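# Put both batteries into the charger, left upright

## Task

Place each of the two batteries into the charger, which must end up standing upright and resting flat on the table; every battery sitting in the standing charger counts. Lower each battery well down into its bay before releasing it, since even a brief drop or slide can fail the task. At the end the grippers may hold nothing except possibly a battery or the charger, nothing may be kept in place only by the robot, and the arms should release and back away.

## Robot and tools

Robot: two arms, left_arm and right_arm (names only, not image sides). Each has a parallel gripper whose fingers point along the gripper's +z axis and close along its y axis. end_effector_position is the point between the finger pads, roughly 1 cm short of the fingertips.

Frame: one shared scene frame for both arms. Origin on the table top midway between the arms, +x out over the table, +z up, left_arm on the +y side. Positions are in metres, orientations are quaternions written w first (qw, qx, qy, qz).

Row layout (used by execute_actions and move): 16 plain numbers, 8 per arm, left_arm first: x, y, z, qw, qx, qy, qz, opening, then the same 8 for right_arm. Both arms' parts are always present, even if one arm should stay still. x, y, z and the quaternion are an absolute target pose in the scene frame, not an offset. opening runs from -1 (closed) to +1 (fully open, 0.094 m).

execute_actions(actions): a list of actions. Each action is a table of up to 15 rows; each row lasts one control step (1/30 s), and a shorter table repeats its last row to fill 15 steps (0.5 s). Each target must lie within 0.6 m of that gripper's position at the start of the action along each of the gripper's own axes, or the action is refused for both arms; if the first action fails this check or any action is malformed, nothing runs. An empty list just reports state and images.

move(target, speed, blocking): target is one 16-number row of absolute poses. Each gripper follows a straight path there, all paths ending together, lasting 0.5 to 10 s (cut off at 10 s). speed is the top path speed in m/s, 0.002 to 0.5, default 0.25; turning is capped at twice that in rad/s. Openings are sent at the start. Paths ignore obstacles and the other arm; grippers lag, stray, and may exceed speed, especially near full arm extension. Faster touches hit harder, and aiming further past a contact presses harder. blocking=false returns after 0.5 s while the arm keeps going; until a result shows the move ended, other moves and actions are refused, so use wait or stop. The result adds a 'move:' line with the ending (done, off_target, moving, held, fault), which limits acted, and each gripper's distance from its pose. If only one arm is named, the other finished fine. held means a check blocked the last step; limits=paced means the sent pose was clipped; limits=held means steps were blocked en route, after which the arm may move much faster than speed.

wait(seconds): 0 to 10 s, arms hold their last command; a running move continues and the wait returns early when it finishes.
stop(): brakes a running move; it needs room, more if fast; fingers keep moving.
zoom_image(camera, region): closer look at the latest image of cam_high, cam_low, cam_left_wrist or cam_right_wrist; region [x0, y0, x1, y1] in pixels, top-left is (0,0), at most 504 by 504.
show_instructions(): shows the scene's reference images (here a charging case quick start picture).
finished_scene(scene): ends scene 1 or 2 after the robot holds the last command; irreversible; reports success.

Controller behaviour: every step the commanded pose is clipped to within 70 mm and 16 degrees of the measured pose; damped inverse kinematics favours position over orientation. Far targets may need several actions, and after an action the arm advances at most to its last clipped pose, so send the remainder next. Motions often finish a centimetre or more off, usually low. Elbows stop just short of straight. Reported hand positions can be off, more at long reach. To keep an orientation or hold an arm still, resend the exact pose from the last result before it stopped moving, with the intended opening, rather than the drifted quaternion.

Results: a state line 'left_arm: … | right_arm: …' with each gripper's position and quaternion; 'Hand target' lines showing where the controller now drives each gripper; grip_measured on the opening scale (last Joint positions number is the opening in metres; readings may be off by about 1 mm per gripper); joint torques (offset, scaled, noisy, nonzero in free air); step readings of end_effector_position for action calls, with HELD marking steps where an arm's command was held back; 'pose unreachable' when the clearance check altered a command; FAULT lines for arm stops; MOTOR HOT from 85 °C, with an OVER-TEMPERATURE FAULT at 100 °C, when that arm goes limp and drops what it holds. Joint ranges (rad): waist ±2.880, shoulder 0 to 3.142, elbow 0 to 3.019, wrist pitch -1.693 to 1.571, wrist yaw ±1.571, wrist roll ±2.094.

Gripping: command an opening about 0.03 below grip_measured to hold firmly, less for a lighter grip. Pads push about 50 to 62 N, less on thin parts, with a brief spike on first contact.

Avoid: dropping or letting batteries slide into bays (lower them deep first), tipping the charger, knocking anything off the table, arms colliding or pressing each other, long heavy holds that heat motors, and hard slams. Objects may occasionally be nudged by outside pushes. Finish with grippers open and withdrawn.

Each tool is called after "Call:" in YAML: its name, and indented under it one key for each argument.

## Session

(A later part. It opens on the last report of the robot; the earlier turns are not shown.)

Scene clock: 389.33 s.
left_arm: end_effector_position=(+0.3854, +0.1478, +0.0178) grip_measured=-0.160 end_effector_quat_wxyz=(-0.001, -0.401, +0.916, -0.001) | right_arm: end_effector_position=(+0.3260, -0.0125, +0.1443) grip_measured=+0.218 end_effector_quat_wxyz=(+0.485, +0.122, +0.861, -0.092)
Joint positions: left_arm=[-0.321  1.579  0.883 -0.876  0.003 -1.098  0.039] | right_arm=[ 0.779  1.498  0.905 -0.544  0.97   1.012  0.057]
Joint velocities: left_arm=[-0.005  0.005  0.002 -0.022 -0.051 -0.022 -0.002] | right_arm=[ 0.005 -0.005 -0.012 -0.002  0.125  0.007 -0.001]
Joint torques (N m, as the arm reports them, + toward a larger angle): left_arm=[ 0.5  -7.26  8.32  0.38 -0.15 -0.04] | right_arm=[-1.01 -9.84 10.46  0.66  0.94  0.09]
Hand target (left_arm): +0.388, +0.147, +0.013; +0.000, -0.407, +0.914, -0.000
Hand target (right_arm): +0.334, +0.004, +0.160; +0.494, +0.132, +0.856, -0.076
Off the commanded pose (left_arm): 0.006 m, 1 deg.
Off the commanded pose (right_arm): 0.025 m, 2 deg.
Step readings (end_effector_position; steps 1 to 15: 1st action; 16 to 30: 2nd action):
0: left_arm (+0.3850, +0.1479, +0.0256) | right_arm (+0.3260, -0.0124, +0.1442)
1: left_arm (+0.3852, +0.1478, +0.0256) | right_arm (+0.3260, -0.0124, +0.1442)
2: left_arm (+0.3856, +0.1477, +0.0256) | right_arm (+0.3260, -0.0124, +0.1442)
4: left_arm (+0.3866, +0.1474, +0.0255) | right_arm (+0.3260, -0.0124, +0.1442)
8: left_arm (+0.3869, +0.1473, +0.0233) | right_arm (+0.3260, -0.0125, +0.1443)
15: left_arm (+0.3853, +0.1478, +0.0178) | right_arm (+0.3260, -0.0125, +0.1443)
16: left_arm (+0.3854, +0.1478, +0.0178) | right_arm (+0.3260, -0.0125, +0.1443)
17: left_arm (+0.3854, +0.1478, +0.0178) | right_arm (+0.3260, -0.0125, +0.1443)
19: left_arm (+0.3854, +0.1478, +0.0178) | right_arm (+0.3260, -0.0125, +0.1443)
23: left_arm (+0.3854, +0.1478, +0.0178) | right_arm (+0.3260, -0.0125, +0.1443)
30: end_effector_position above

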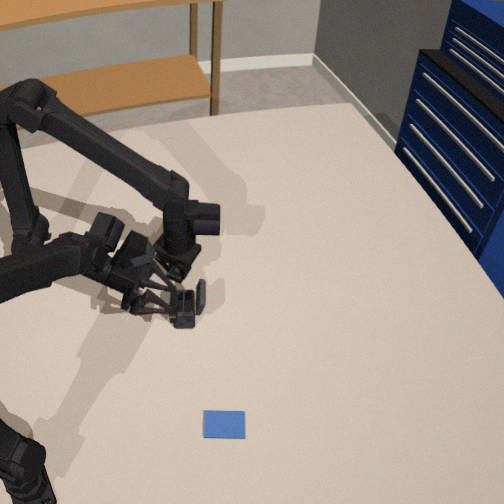

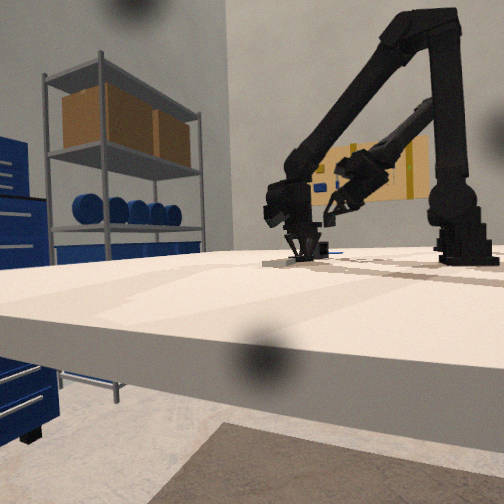

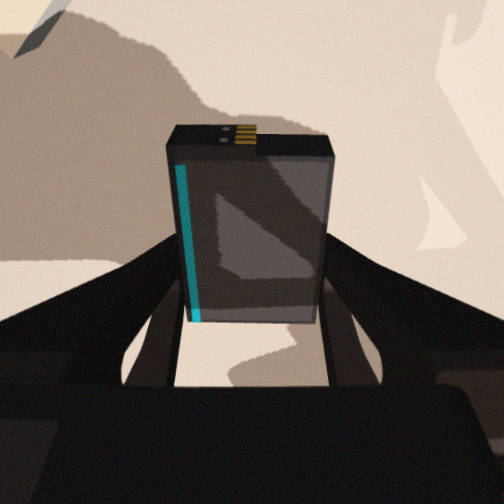

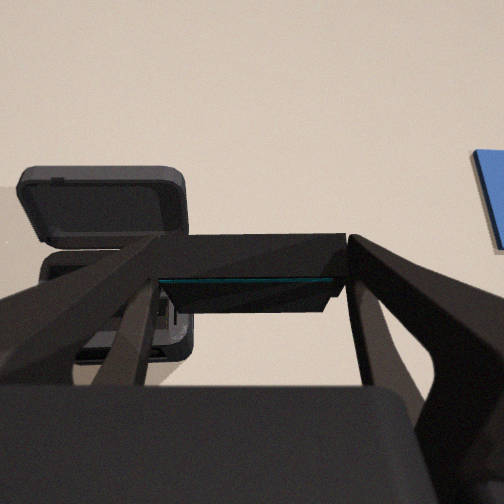

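Call:
move:
  target: [0.386,0.148,0.036,0,-0.4067,0.9135,0,-0.19,0.345,0.03,0.16,0.494,0.132,0.856,-0.076,0.18]
  speed: 0.06

Call:
move:
  target: [0.29,0.20,0.030,0,0.0698,0.9976,0,-0.19,0.364,0.064,0.158,0.494,0.132,0.856,-0.076,0.18]
  speed: 0.35

Scene clock: 405.20 s.
left_arm: end_effector_position=(+0.3763, +0.1504, +0.0193) grip_measured=-0.160 end_effector_quat_wxyz=(-0.016, -0.401, +0.916, +0.011) | right_arm: end_effector_position=(+0.3364, +0.0127, +0.1461) grip_measured=+0.218 end_effector_quat_wxyz=(+0.486, +0.122, +0.861, -0.090)
Joint positions: left_arm=[-0.321  1.576  0.883 -0.916  0.003 -1.098  0.039] | right_arm=[ 0.793  1.56   0.983 -0.573  0.976  1.032  0.057]
Joint velocities: left_arm=[-0.015  0.005  0.002 -0.002  0.007  0.051 -0.   ] | right_arm=[ 0.015 -0.005 -0.002 -0.012  0.007  0.037  0.   ]
Joint torques (N m, as the arm reports them, + toward a larger angle): left_arm=[  0.58 -10.31   9.92  -0.56  -0.13  -0.02] | right_arm=[ -1.11 -10.32  10.5    0.65   0.96   0.09]
Hand target (left_arm): +0.386, +0.148, +0.036; -0.000, -0.407, +0.914, -0.000
Hand target (right_arm): +0.344, +0.029, +0.161; +0.494, +0.132, +0.856, -0.076
Off the commanded pose (left_arm): 0.019 m, 2 deg.
Off the commanded pose (right_arm): 0.024 m, 2 deg.
move: off_target (left_arm, right_arm)

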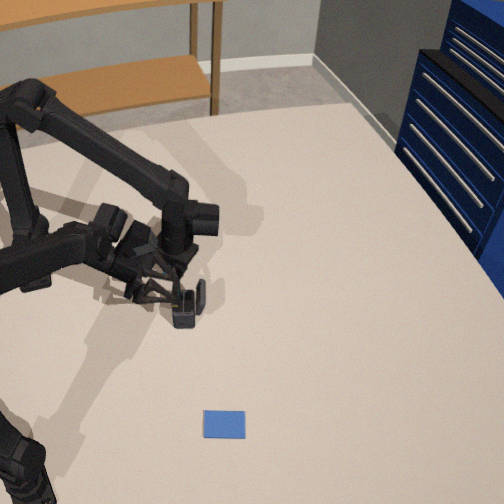

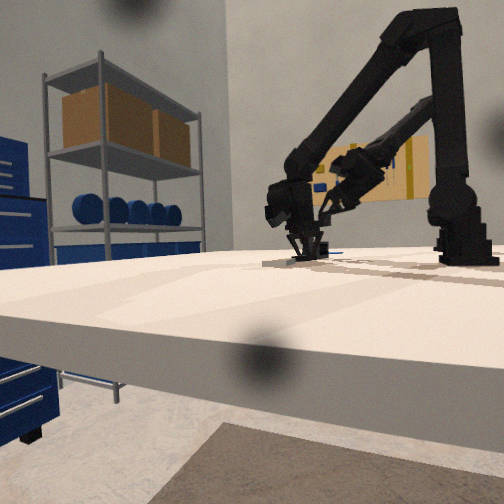

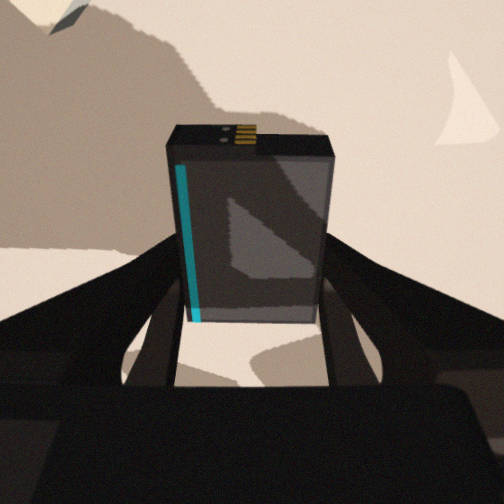

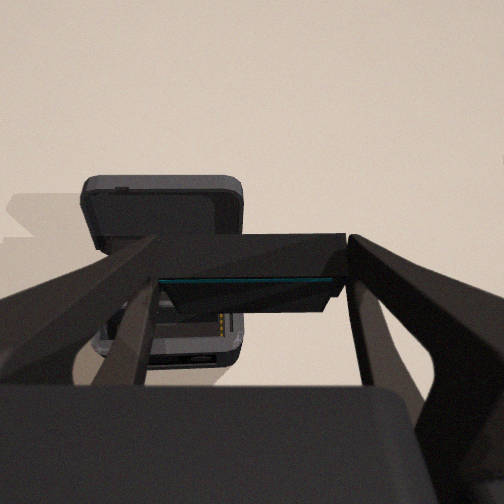

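Scene clock: 406.93 s.
left_arm: end_effector_position=(+0.3242, +0.1750, +0.0179) grip_measured=-0.160 end_effector_quat_wxyz=(-0.021, -0.189, +0.982, +0.015) | right_arm: end_effector_position=(+0.3401, +0.0182, +0.1352) grip_measured=+0.218 end_effector_quat_wxyz=(+0.480, +0.116, +0.863, -0.101)
Joint positions: left_arm=[-0.297  1.452  0.734 -0.904 -0.009 -0.63   0.039] | right_arm=[ 0.793  1.6    1.004 -0.583  0.976  1.033  0.057]
Joint velocities: left_arm=[-0.005 -0.005 -0.017  0.012 -0.037  0.051 -0.   ] | right_arm=[ 0.005 -0.015 -0.017  0.007  0.007  0.081 -0.   ]
Joint torques (N m, as the arm reports them, + toward a larger angle): left_arm=[ 0.48 -6.19  8.5  -0.13  0.02  0.03] | right_arm=[ -1.58 -11.67   6.9    0.87   0.75  -0.02]
Hand target (left_arm): +0.326, +0.174, +0.018; -0.020, -0.192, +0.981, +0.014
Hand target (right_arm): +0.340, +0.018, +0.135; +0.480, +0.116, +0.864, -0.102
Off the commanded pose (left_arm): 0.044 m, 30 deg; orientation clipped at the last step of the last action.
Off the commanded pose (right_arm): 0.056 m, 4 deg.
move: held (left_arm, right_arm); limits=paced,held; held on 27 of 52 steps (right_arm, left_arm), including the last (right_arm, left_arm)
pose unreachable (left arm): on one or more control steps of this call, first in action 0 (counted from 0), this arm could not follow its commanded pose, so it was not sent that pose on those steps. On the call's last step it was still not sent that pose. It may still have moved: this result reports where it is.
cause: the commanded pose would bring a part of the arm too close to another arm (this arm's forearm (the part past joint 3) and the other arm's wrist (the part past joint 4)).
pose unreachable (right arm): on one or more control steps of this call, first in action 0 (counted from 0), this arm could not follow its commanded pose, so it was not sent that pose on those steps. On the call's last step it was still not sent that pose. It may still have moved: this result reports where it is.
cause: the commanded pose would bring a part of the arm too close to another arm (this arm's wrist (the part past joint 4) and the other arm's forearm (the part past joint 3)).

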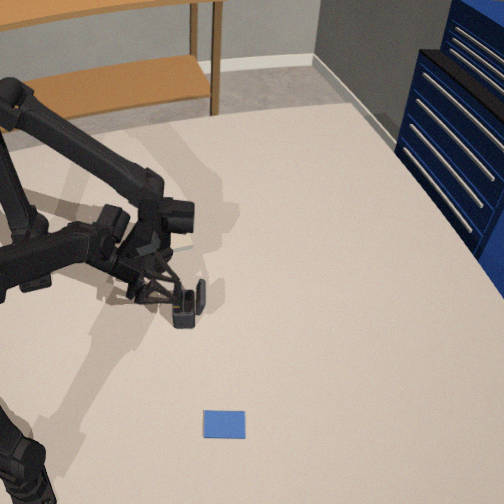

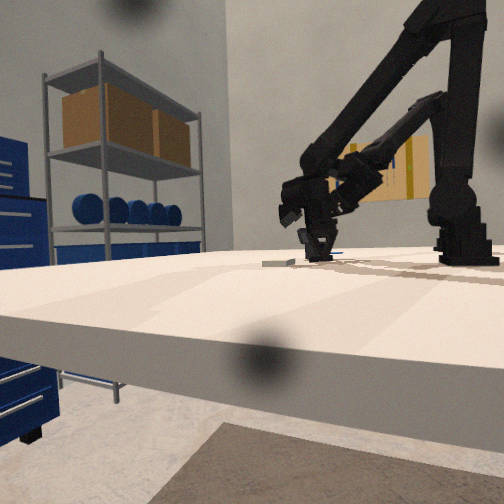

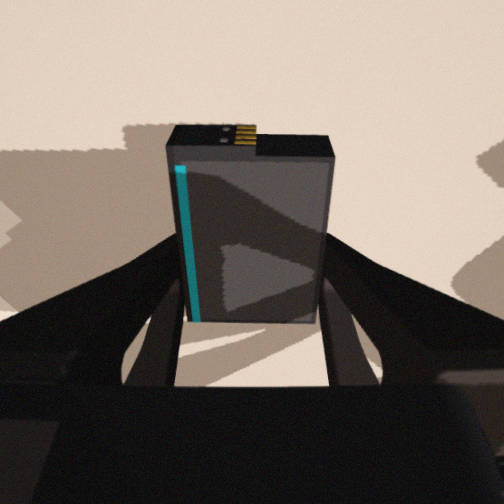

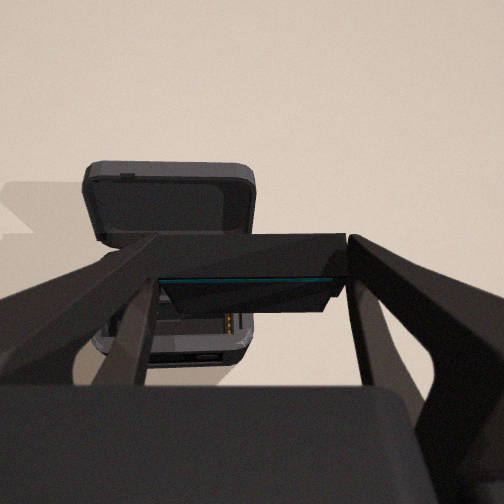

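Call:
move:
  target: [0.27,0.28,0.026,0,0,1,0,-0.19,0.352,0.04,0.155,0.494,0.132,0.856,-0.076,0.18]
  speed: 0.2

Scene clock: 418.63 s.
left_arm: end_effector_position=(+0.2653, +0.2792, +0.0199) grip_measured=-0.160 end_effector_quat_wxyz=(-0.013, -0.005, +1.000, +0.003) | right_arm: end_effector_position=(+0.3401, +0.0182, +0.1352) grip_measured=+0.218 end_effector_quat_wxyz=(+0.480, +0.116, +0.863, -0.101)
Joint positions: left_arm=[ 0.054  1.248  0.55  -0.898 -0.008  0.091  0.039] | right_arm=[ 0.793  1.6    1.004 -0.583  0.976  1.033  0.057]
Joint velocities: left_arm=[-0.015 -0.005 -0.017  0.017  0.037  0.007  0.   ] | right_arm=[-0.024  0.015  0.002 -0.012 -0.066  0.081  0.   ]
Joint torques (N m, as the arm reports them, + toward a larger angle): left_arm=[ 0.98 -5.5   8.39  0.22  0.21  0.24] | right_arm=[ -1.13 -11.31  10.88   1.23   0.96   0.1 ]
Hand target (left_arm): +0.271, +0.281, +0.025; +0.003, +0.000, +1.000, +0.003
Hand target (right_arm): +0.351, +0.039, +0.156; +0.494, +0.132, +0.856, -0.076
Off the commanded pose (left_arm): 0.008 m, 2 deg.
Off the commanded pose (right_arm): 0.032 m, 4 deg.
move: off_target (right_arm); limits=held; held on 1 of 49 steps (left_arm)
pose unreachable (left arm): on one or more control steps of this call, first in action 0 (counted from 0), this arm could not follow its commanded pose, so it was not sent that pose on those steps. It may still have moved: this result reports where it is.
cause: the commanded pose would bring a part of the arm too close to another arm (this arm's forearm (the part past joint 3) and the other arm's wrist (the part past joint 4)).

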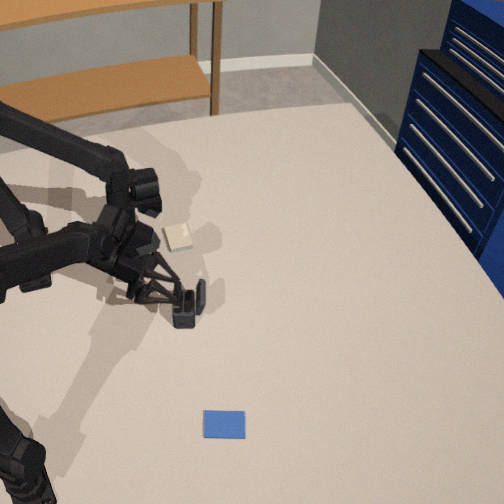

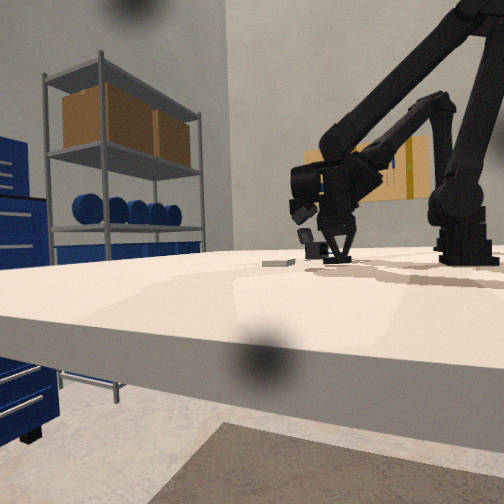

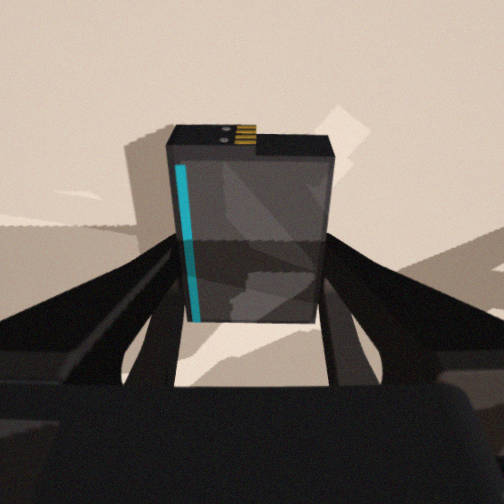

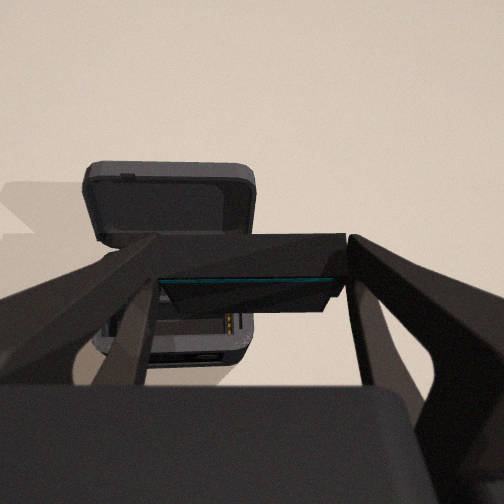

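Call:
zoom_image:
  camera: "cam_low"
  region: [290, 220, 380, 280]

Region (290, 220, 380, 280) of cam_low's 504x504 image, scaled by 5.600, with more detail than that image has.

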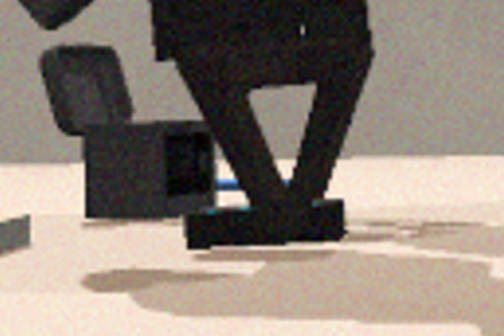

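Call:
move:
  target: [0.27,0.28,0.012,0,0,1,0,-0.19,0.381,0.069,0.158,0.494,0.132,0.856,-0.076,0.18]
  speed: 0.06

Scene clock: 430.77 s.
left_arm: end_effector_position=(+0.2683, +0.2789, +0.0160) grip_measured=-0.160 end_effector_quat_wxyz=(+0.000, -0.004, +1.000, +0.002) | right_arm: end_effector_position=(+0.3669, +0.0552, +0.1439) grip_measured=+0.218 end_effector_quat_wxyz=(+0.488, +0.124, +0.860, -0.087)
Joint positions: left_arm=[ 0.054  1.248  0.536 -0.859 -0.004  0.094  0.039] | right_arm=[ 0.79   1.682  1.129 -0.583  0.976  1.026  0.057]
Joint velocities: left_arm=[-0.015  0.015  0.007  0.022 -0.022 -0.037 -0.001] | right_arm=[-0.005  0.015 -0.017 -0.012  0.037 -0.051 -0.001]
Joint torques (N m, as the arm reports them, + toward a larger angle): left_arm=[ 1.03 -2.81  8.1   0.48  0.24  0.26] | right_arm=[ -2.05 -12.02  10.92   0.86   0.67  -0.14]
Hand target (left_arm): +0.270, +0.280, +0.012; +0.000, +0.000, +1.000, +0.000
Hand target (right_arm): +0.380, +0.068, +0.159; +0.494, +0.131, +0.856, -0.076
Off the commanded pose (left_arm): 0.004 m, 1 deg.
Off the commanded pose (right_arm): 0.024 m, 2 deg.
move: off_target (right_arm)

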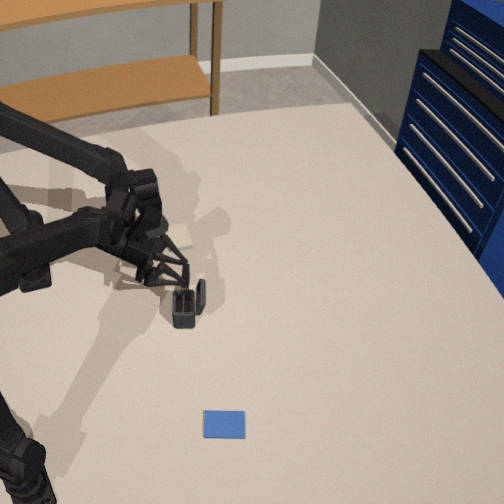

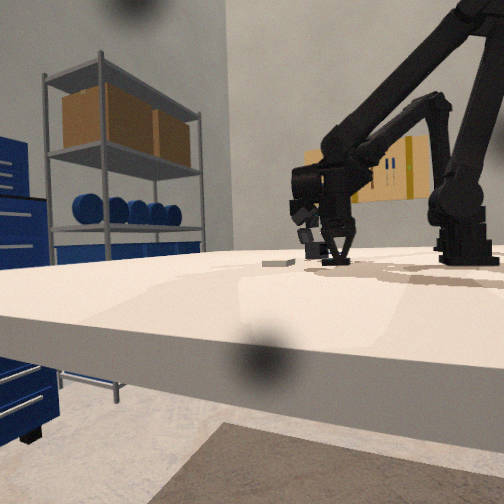

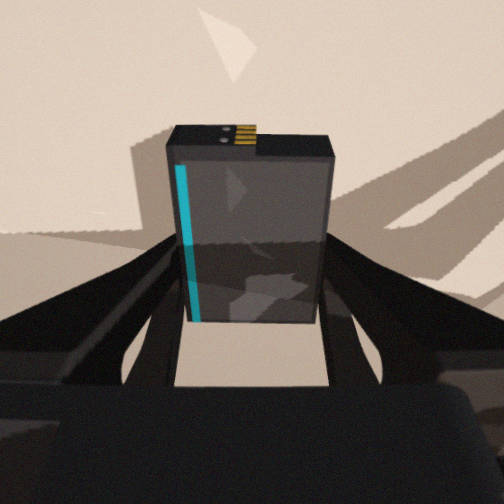

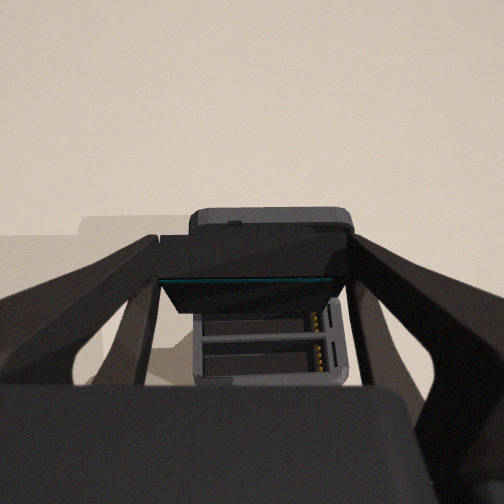

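Call:
zoom_image:
  camera: "cam_low"
  region: [290, 220, 380, 280]

Call:
zoom_image:
  camera: "cam_right_wrist"
  region: [150, 200, 370, 390]

Region (290, 220, 380, 280) of cam_low's 504x504 image, scaled by 5.600, with more detail than that image has.

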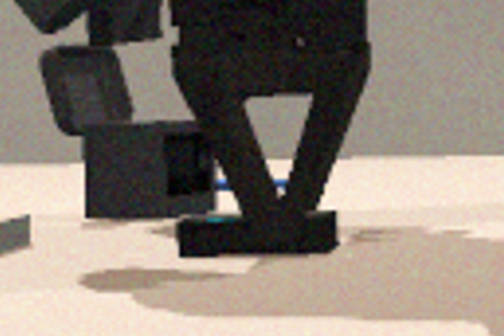

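Region (150, 200, 370, 390) of cam_right_wrist's 504x504 image, scaled by 2.291, with more detail than that image has; it fills the top 435 rows of this view, and the rest is white.

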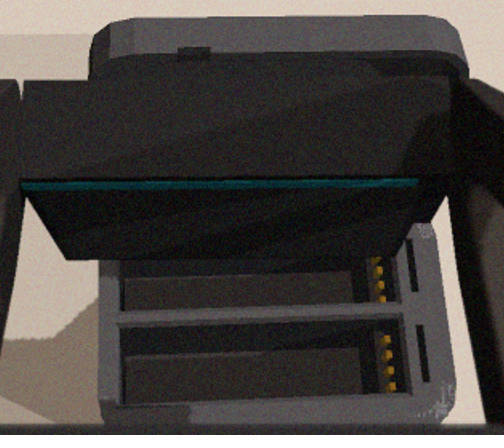

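Call:
move:
  target: [0.27,0.28,0.009,0,0,1,0,-0.19,0.368,0.047,0.108,0.4957,0.1138,0.8585,-0.0657,0.18]
  speed: 0.05

Scene clock: 458.97 s.
left_arm: end_effector_position=(+0.2696, +0.2790, +0.0155) grip_measured=-0.160 end_effector_quat_wxyz=(+0.003, -0.004, +1.000, +0.002) | right_arm: end_effector_position=(+0.3665, +0.0504, +0.1171) grip_measured=+0.218 end_effector_quat_wxyz=(+0.498, +0.118, +0.857, -0.059)
Joint positions: left_arm=[ 0.054  1.249  0.535 -0.851 -0.004  0.094  0.039] | right_arm=[ 0.781  1.686  1.031 -0.373  0.953  0.953  0.057]
Joint velocities: left_arm=[ 0.015 -0.005 -0.007  0.007 -0.037 -0.022 -0.001] | right_arm=[-0.005 -0.005  0.007 -0.007 -0.037 -0.037  0.   ]
Joint torques (N m, as the arm reports them, + toward a larger angle): left_arm=[ 1.05 -2.34  7.8   0.6   0.26  0.26] | right_arm=[ -2.27 -12.02   6.29   1.75   0.58  -0.14]
Hand target (left_arm): +0.270, +0.280, +0.009; +0.000, -0.000, +1.000, -0.000
Hand target (right_arm): +0.368, +0.047, +0.108; +0.496, +0.113, +0.859, -0.065
Off the commanded pose (left_arm): 0.007 m, 1 deg.
Off the commanded pose (right_arm): 0.010 m, 1 deg.
move: done

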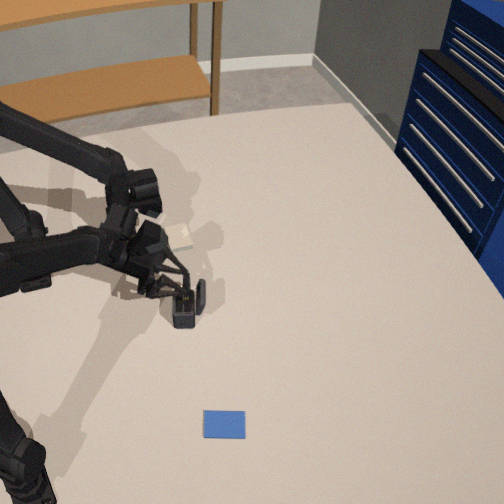

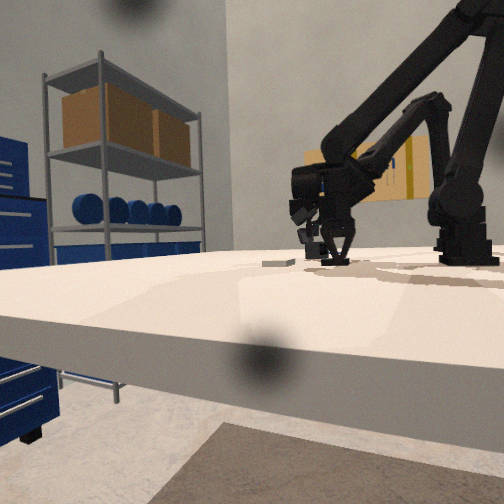

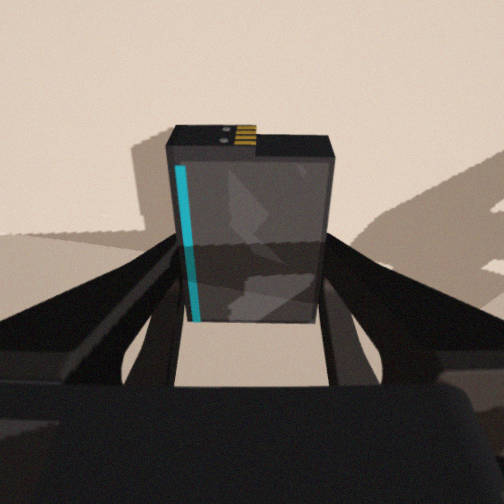

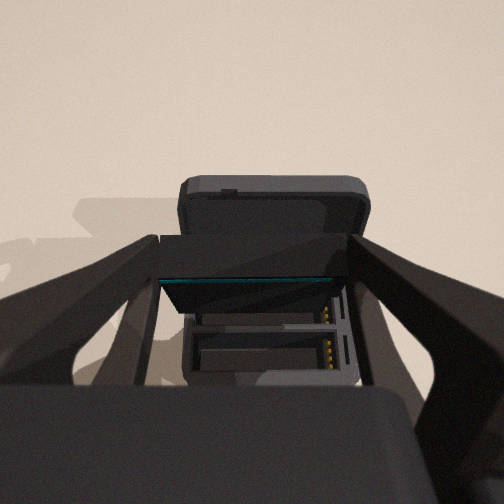

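Call:
zoom_image:
  camera: "cam_right_wrist"
  region: [150, 260, 370, 390]

Region (150, 260, 370, 390) of cam_right_wrist's 504x504 image, scaled by 2.291, with more detail than that image has; it fills the top 298 rows of this view, and the rest is white.

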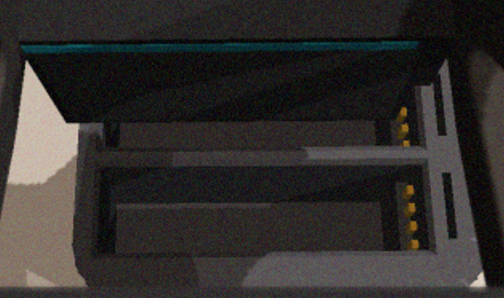

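Call:
execute_actions:
  actions:
    - [[0.27,0.28,0.011,0,0,1,0,-0.175,0.3679,0.0467,0.1075,0.4955,0.1135,0.8586,-0.0661,0.18],[0.27,0.28,0.013,0,0,1,0,-0.16,0.3678,0.0464,0.1069,0.4952,0.1133,0.8588,-0.0666,0.18],[0.27,0.28,0.015,0,0,1,0,-0.145,0.3677,0.0461,0.1064,0.4950,0.1130,0.8589,-0.0670,0.18],[0.27,0.28,0.016,0,0,1,0,-0.12,0.3677,0.0458,0.1059,0.4948,0.1128,0.8590,-0.0675,0.18],[0.27,0.28,0.016,0,0,1,0,-0.08,0.3676,0.0455,0.1053,0.4945,0.1125,0.8592,-0.0679,0.18],[0.27,0.28,0.016,0,0,1,0,-0.02,0.3675,0.0452,0.1048,0.4943,0.1122,0.8593,-0.0684,0.18],[0.27,0.28,0.018,0,0,1,0,0.06,0.3674,0.0449,0.1043,0.4941,0.1120,0.8594,-0.0688,0.18],[0.27,0.28,0.022,0,0,1,0,0.15,0.3673,0.0445,0.1037,0.4938,0.1117,0.8596,-0.0693,0.18],[0.27,0.28,0.028,0,0,1,0,0.25,0.3672,0.0442,0.1032,0.4936,0.1115,0.8597,-0.0697,0.18],[0.27,0.28,0.035,0,0,1,0,0.35,0.3671,0.0439,0.1027,0.4934,0.1112,0.8598,-0.0702,0.18],[0.27,0.28,0.042,0,0,1,0,0.4,0.3670,0.0436,0.1021,0.4931,0.1109,0.8600,-0.0706,0.18],[0.27,0.28,0.049,0,0,1,0,0.4,0.3670,0.0433,0.1016,0.4929,0.1107,0.8601,-0.0711,0.18],[0.27,0.28,0.056,0,0,1,0,0.4,0.3669,0.0430,0.1011,0.4927,0.1104,0.8602,-0.0715,0.18],[0.27,0.28,0.062,0,0,1,0,0.4,0.3668,0.0427,0.1005,0.4924,0.1102,0.8604,-0.0720,0.18],[0.27,0.28,0.066,0,0,1,0,0.4,0.3667,0.0424,0.1000,0.4922,0.1099,0.8605,-0.0724,0.18]]

Call:
move:
  target: [0.279,0.303,0.055,-0.183,-0.683,0.683,-0.183,1.0,0.3667,0.0424,0.1000,0.4922,0.1099,0.8605,-0.0724,0.18]
  speed: 0.45

Scene clock: 516.60 s.
left_arm: end_effector_position=(+0.2462, +0.2764, +0.0301) grip_measured=+0.397 end_effector_quat_wxyz=(-0.033, -0.004, +0.999, -0.002) | right_arm: end_effector_position=(+0.3653, +0.0474, +0.1119) grip_measured=+0.218 end_effector_quat_wxyz=(+0.496, +0.115, +0.858, -0.064)
Joint positions: left_arm=[ 0.054  1.196  0.542 -0.983 -0.003  0.094  0.066] | right_arm=[ 0.78   1.69   1.021 -0.37   0.952  0.949  0.057]
Joint velocities: left_arm=[ 0.005 -0.444  0.129 -0.593  0.007 -0.007 -0.   ] | right_arm=[-0.024  0.034 -0.032  0.027 -0.037  0.022  0.   ]
Joint torques (N m, as the arm reports them, + toward a larger angle): left_arm=[ 1.09 -4.89 13.84 -0.25  0.18  0.25] | right_arm=[ -2.49 -12.03   6.1    1.67   0.56  -0.16]
Hand target (left_arm): +0.269, +0.280, +0.062; +0.000, -0.000, +1.000, +0.000
Hand target (right_arm): +0.366, +0.042, +0.100; +0.492, +0.110, +0.860, -0.073
Off the commanded pose (left_arm): 0.043 m, 4 deg.
Off the commanded pose (right_arm): 0.013 m, 1 deg.
Step readings (end_effector_position):
0: left_arm (+0.2696, +0.2790, +0.0155) | right_arm (+0.3665, +0.0505, +0.1172)
1: left_arm (+0.2696, +0.2790, +0.0155) | right_arm (+0.3665, +0.0505, +0.1172)
2: left_arm (+0.2696, +0.2790, +0.0155) | right_arm (+0.3665, +0.0505, +0.1172)
4: left_arm (+0.2696, +0.2790, +0.0155) | right_arm (+0.3665, +0.0505, +0.1172)
8: left_arm (+0.2687, +0.2787, +0.0155) | right_arm (+0.3665, +0.0505, +0.1167)
15: end_effector_position above

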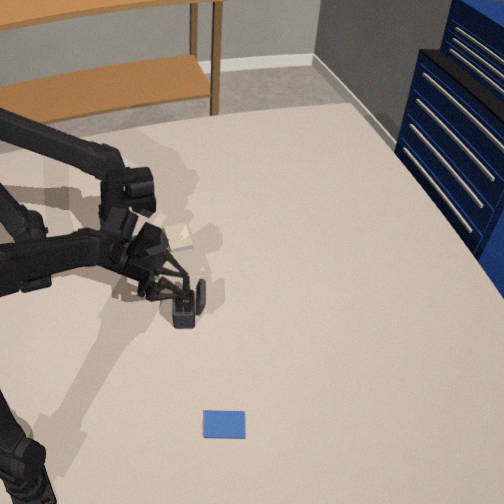

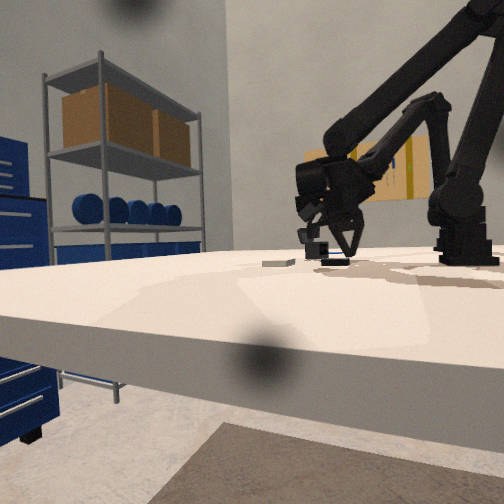

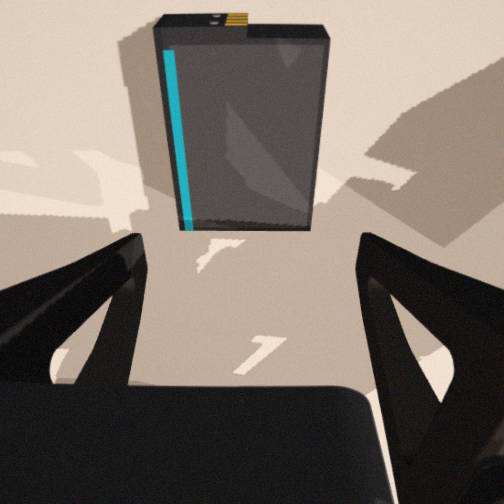

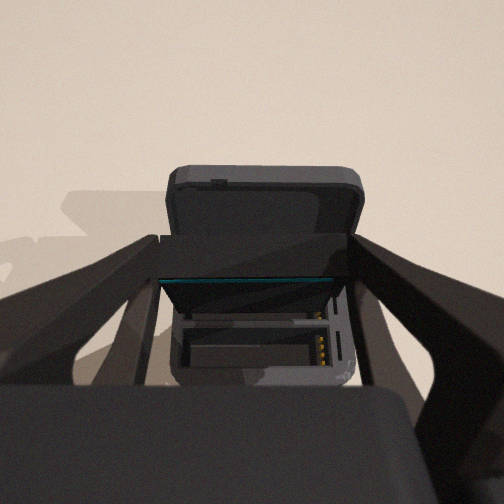

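Scene clock: 519.07 s.
left_arm: end_effector_position=(+0.2650, +0.2952, +0.0495) grip_measured=+1.000 end_effector_quat_wxyz=(+0.186, +0.678, -0.688, +0.181) | right_arm: end_effector_position=(+0.3656, +0.0472, +0.1108) grip_measured=+0.218 end_effector_quat_wxyz=(+0.496, +0.114, +0.858, -0.065)
Joint positions: left_arm=[ 0.424  1.364  0.666 -1.141  0.456 -1.02   0.094] | right_arm=[ 0.779  1.692  1.021 -0.368  0.952  0.948  0.057]
Joint velocities: left_arm=[ 0.005 -0.005 -0.017  0.007 -0.037 -0.11   0.   ] | right_arm=[-0.005 -0.005 -0.007  0.002  0.022 -0.022  0.   ]
Joint torques (N m, as the arm reports them, + toward a larger angle): left_arm=[ 1.01 -4.19 11.4  -0.63  0.41 -0.05] | right_arm=[ -2.11 -11.79   6.02   1.72   0.57  -0.15]
Hand target (left_arm): +0.279, +0.304, +0.057; +0.176, +0.684, -0.683, +0.184
Hand target (right_arm): +0.366, +0.042, +0.100; +0.492, +0.110, +0.860, -0.073
Off the commanded pose (left_arm): 0.017 m, 1 deg.
Off the commanded pose (right_arm): 0.012 m, 1 deg.
move: off_target (left_arm, right_arm)

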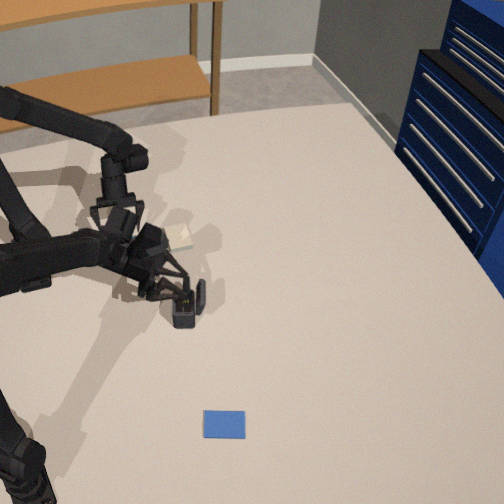

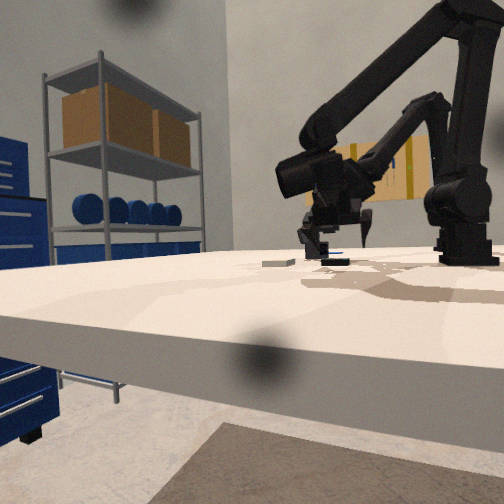

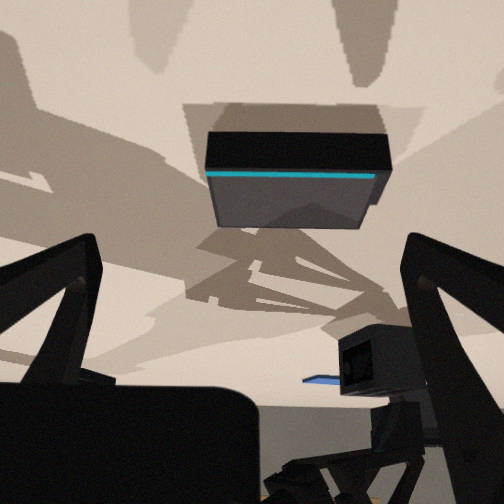

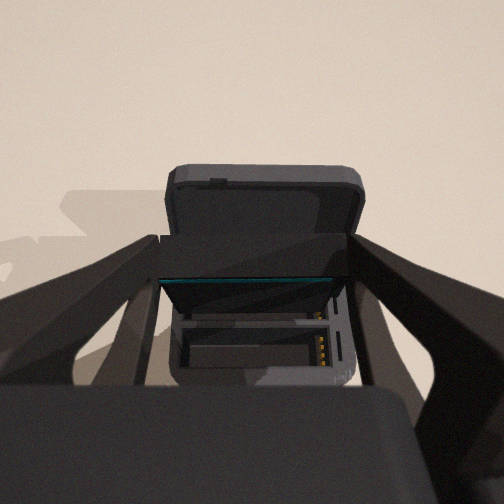

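Call:
zoom_image:
  camera: "cam_right_wrist"
  region: [150, 270, 370, 390]

Call:
zoom_image:
  camera: "cam_left_wrist"
  region: [300, 310, 460, 504]

Region (150, 270, 370, 390) of cam_right_wrist's 504x504 image, scaled by 2.291, with more detail than that image has; it fills the top 275 rows of this view, and the rest is white.

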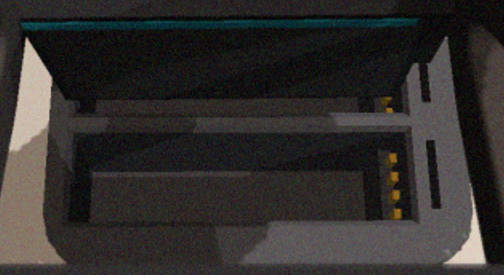

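Region (300, 310, 460, 504) of cam_left_wrist's 504x504 image, scaled by 2.598, with more detail than that image has; it fills the left 416 columns of this view, and the rest is white.

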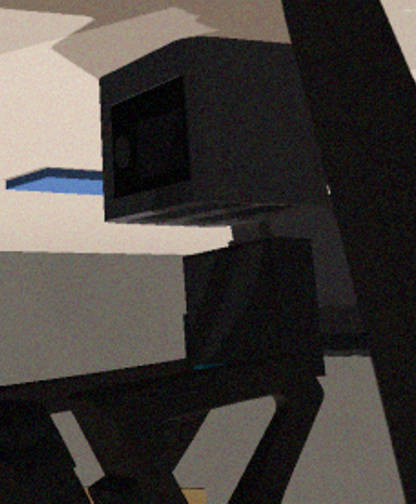

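Call:
move:
  target: [0.281,0.306,0.021,-0.183,-0.683,0.683,-0.183,1.0,0.3673,0.0405,0.093,0.4922,0.1099,0.8605,-0.0724,0.18]
  speed: 0.04

Scene clock: 535.70 s.
left_arm: end_effector_position=(+0.2746, +0.3003, +0.0221) grip_measured=+1.000 end_effector_quat_wxyz=(+0.189, +0.679, -0.687, +0.179) | right_arm: end_effector_position=(+0.3660, +0.0445, +0.1020) grip_measured=+0.218 end_effector_quat_wxyz=(+0.495, +0.113, +0.859, -0.066)
Joint positions: left_arm=[ 0.425  1.461  0.666 -1.05   0.456 -1.023  0.094] | right_arm=[ 0.775  1.704  1.008 -0.343  0.95   0.943  0.057]
Joint velocities: left_arm=[-0.005 -0.005 -0.012 -0.012 -0.066 -0.066  0.   ] | right_arm=[-0.015 -0.005  0.002  0.007  0.007 -0.037  0.   ]
Joint torques (N m, as the arm reports them, + toward a larger angle): left_arm=[ 1.24 -4.83  8.19 -0.15  0.41  0.07] | right_arm=[ -2.06 -11.99   6.06   1.67   0.58  -0.13]
Hand target (left_arm): +0.281, +0.306, +0.021; +0.183, +0.683, -0.683, +0.183
Hand target (right_arm): +0.367, +0.041, +0.093; +0.492, +0.110, +0.860, -0.072
Off the commanded pose (left_arm): 0.009 m, 1 deg.
Off the commanded pose (right_arm): 0.010 m, 1 deg.
move: done

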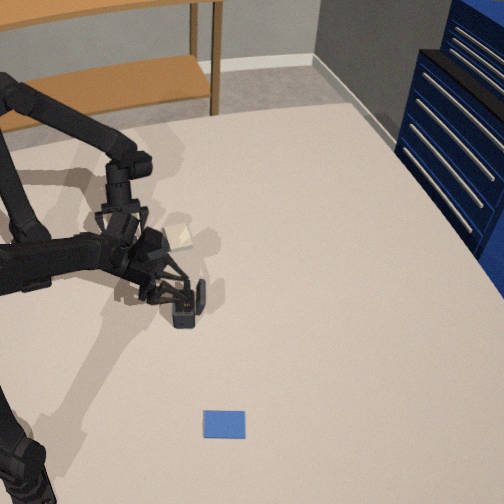

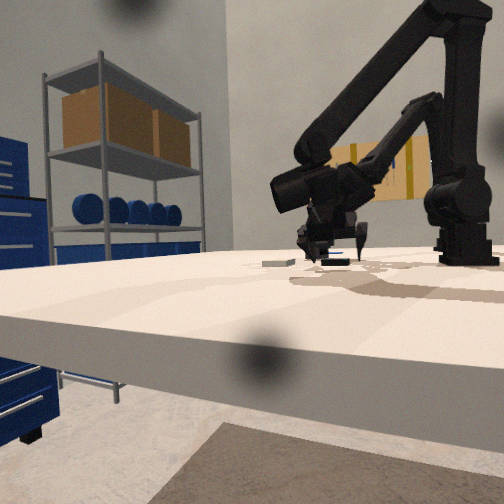

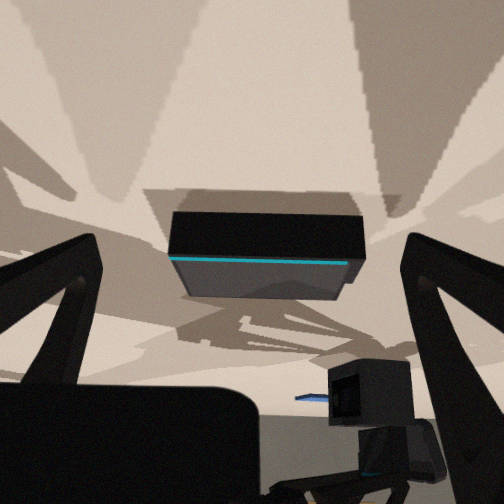

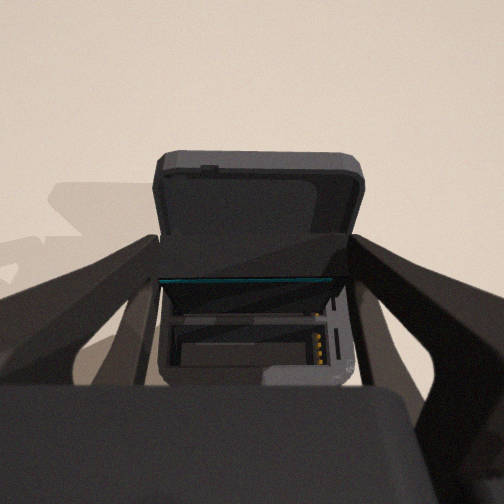

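Call:
zoom_image:
  camera: "cam_right_wrist"
  region: [150, 280, 370, 390]

Call:
zoom_image:
  camera: "cam_left_wrist"
  region: [320, 350, 460, 504]

Region (150, 280, 370, 390) of cam_right_wrist's 504x504 image, scaled by 2.291, with more detail than that image has.

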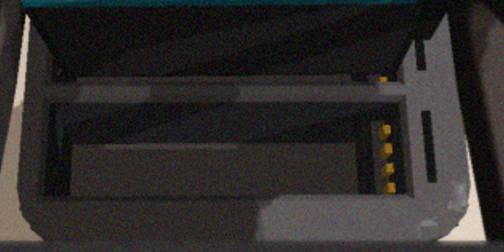

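Region (320, 350, 460, 504) of cam_left_wrist's 504x504 image, scaled by 3.273, with more detail than that image has; it fills the left 458 columns of this view, and the rest is white.

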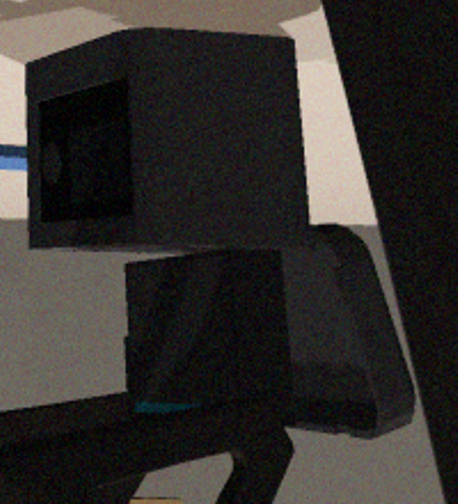

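Call:
execute_actions:
  actions:
    - [[0.282,0.307,0.023,-0.183,-0.683,0.683,-0.183,1.0,0.3673,0.0406,0.0926,0.4922,0.1099,0.8605,-0.0724,0.18],[0.283,0.308,0.025,-0.183,-0.683,0.683,-0.183,1.0,0.3674,0.0407,0.0922,0.4922,0.1099,0.8605,-0.0724,0.18],[0.285,0.309,0.027,-0.183,-0.683,0.683,-0.183,1.0,0.3674,0.0408,0.0918,0.4922,0.1099,0.8605,-0.0724,0.18],[0.287,0.311,0.030,-0.183,-0.683,0.683,-0.183,1.0,0.3674,0.0409,0.0914,0.4922,0.1099,0.8605,-0.0724,0.18],[0.289,0.312,0.033,-0.183,-0.683,0.683,-0.183,1.0,0.3674,0.0410,0.0910,0.4922,0.1099,0.8605,-0.0724,0.18],[0.291,0.314,0.036,-0.183,-0.683,0.683,-0.183,1.0,0.3675,0.0411,0.0906,0.4922,0.1099,0.8605,-0.0724,0.18],[0.293,0.315,0.039,-0.183,-0.683,0.683,-0.183,1.0,0.3675,0.0413,0.0902,0.4922,0.1099,0.8605,-0.0724,0.18],[0.295,0.317,0.042,-0.183,-0.683,0.683,-0.183,1.0,0.3675,0.0414,0.0898,0.4922,0.1099,0.8605,-0.0724,0.18],[0.297,0.318,0.044,-0.183,-0.683,0.683,-0.183,1.0,0.3676,0.0415,0.0894,0.4922,0.1099,0.8605,-0.0724,0.18],[0.299,0.320,0.046,-0.183,-0.683,0.683,-0.183,1.0,0.3676,0.0416,0.0890,0.4922,0.1099,0.8605,-0.0724,0.18],[0.300,0.321,0.047,-0.183,-0.683,0.683,-0.183,1.0,0.3676,0.0417,0.0886,0.4922,0.1099,0.8605,-0.0724,0.18],[0.301,0.322,0.048,-0.183,-0.683,0.683,-0.183,1.0,0.3677,0.0418,0.0882,0.4922,0.1099,0.8605,-0.0724,0.18],[0.301,0.322,0.048,-0.183,-0.683,0.683,-0.183,1.0,0.3677,0.0419,0.0878,0.4922,0.1099,0.8605,-0.0724,0.18],[0.301,0.322,0.048,-0.183,-0.683,0.683,-0.183,1.0,0.3677,0.0420,0.0874,0.4922,0.1099,0.8605,-0.0724,0.18],[0.301,0.322,0.048,-0.183,-0.683,0.683,-0.183,1.0,0.3677,0.0421,0.0870,0.4922,0.1099,0.8605,-0.0724,0.18]]

Scene clock: 564.00 s.
left_arm: end_effector_position=(+0.2917, +0.3137, +0.0427) grip_measured=+1.000 end_effector_quat_wxyz=(+0.186, +0.684, -0.682, +0.181) | right_arm: end_effector_position=(+0.3667, +0.0456, +0.0978) grip_measured=+0.218 end_effector_quat_wxyz=(+0.495, +0.113, +0.859, -0.066)
Joint positions: left_arm=[ 0.44   1.461  0.741 -1.122  0.456 -1.023  0.094] | right_arm=[ 0.775  1.715  1.008 -0.332  0.95   0.942  0.057]
Joint velocities: left_arm=[-0.015 -0.015  0.1   -0.027  0.007 -0.022  0.   ] | right_arm=[ 0.005  0.034 -0.002  0.027 -0.022 -0.081  0.   ]
Joint torques (N m, as the arm reports them, + toward a larger angle): left_arm=[ 1.22 -5.26 10.08 -1.15  0.23  0.23] | right_arm=[ -2.   -11.77   6.     1.83   0.6   -0.13]
Hand target (left_arm): +0.301, +0.322, +0.048; +0.182, +0.683, -0.683, +0.183
Hand target (right_arm): +0.368, +0.042, +0.087; +0.492, +0.110, +0.860, -0.073
Off the commanded pose (left_arm): 0.014 m, 0 deg.
Off the commanded pose (right_arm): 0.011 m, 1 deg.
Step readings (end_effector_position):
0: left_arm (+0.2746, +0.3003, +0.0221) | right_arm (+0.3660, +0.0446, +0.1020)
1: left_arm (+0.2746, +0.3004, +0.0221) | right_arm (+0.3660, +0.0446, +0.1020)
2: left_arm (+0.2746, +0.3004, +0.0221) | right_arm (+0.3660, +0.0446, +0.1020)
4: left_arm (+0.2744, +0.3007, +0.0223) | right_arm (+0.3661, +0.0447, +0.1020)
8: left_arm (+0.2752, +0.3024, +0.0277) | right_arm (+0.3664, +0.0451, +0.1013)
15: end_effector_position above

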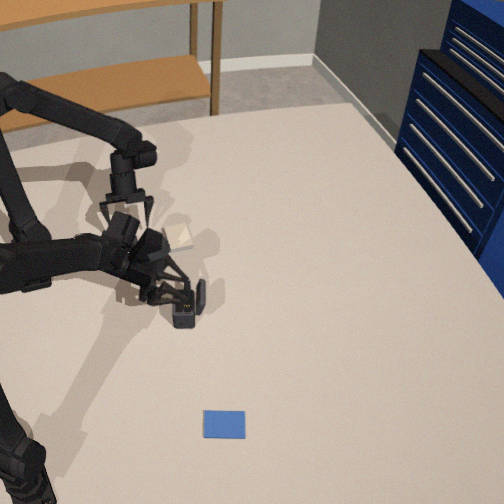

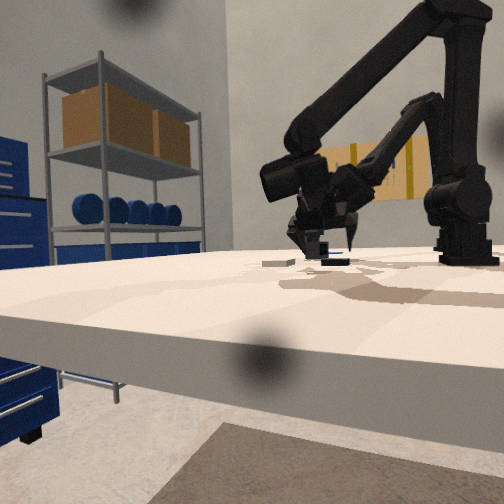

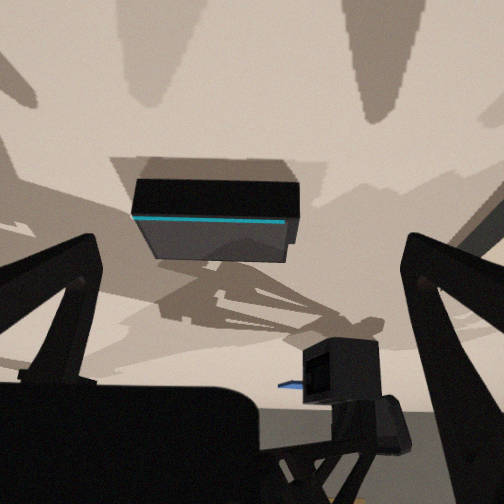

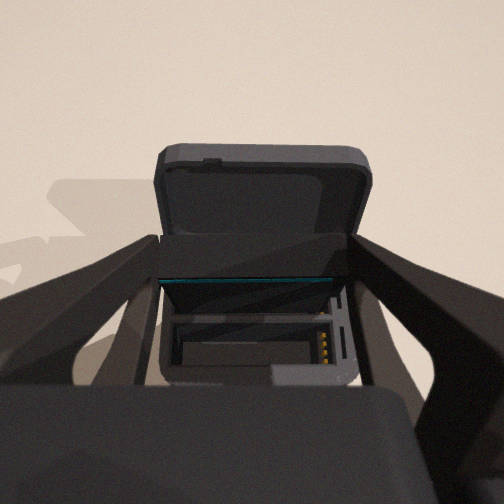

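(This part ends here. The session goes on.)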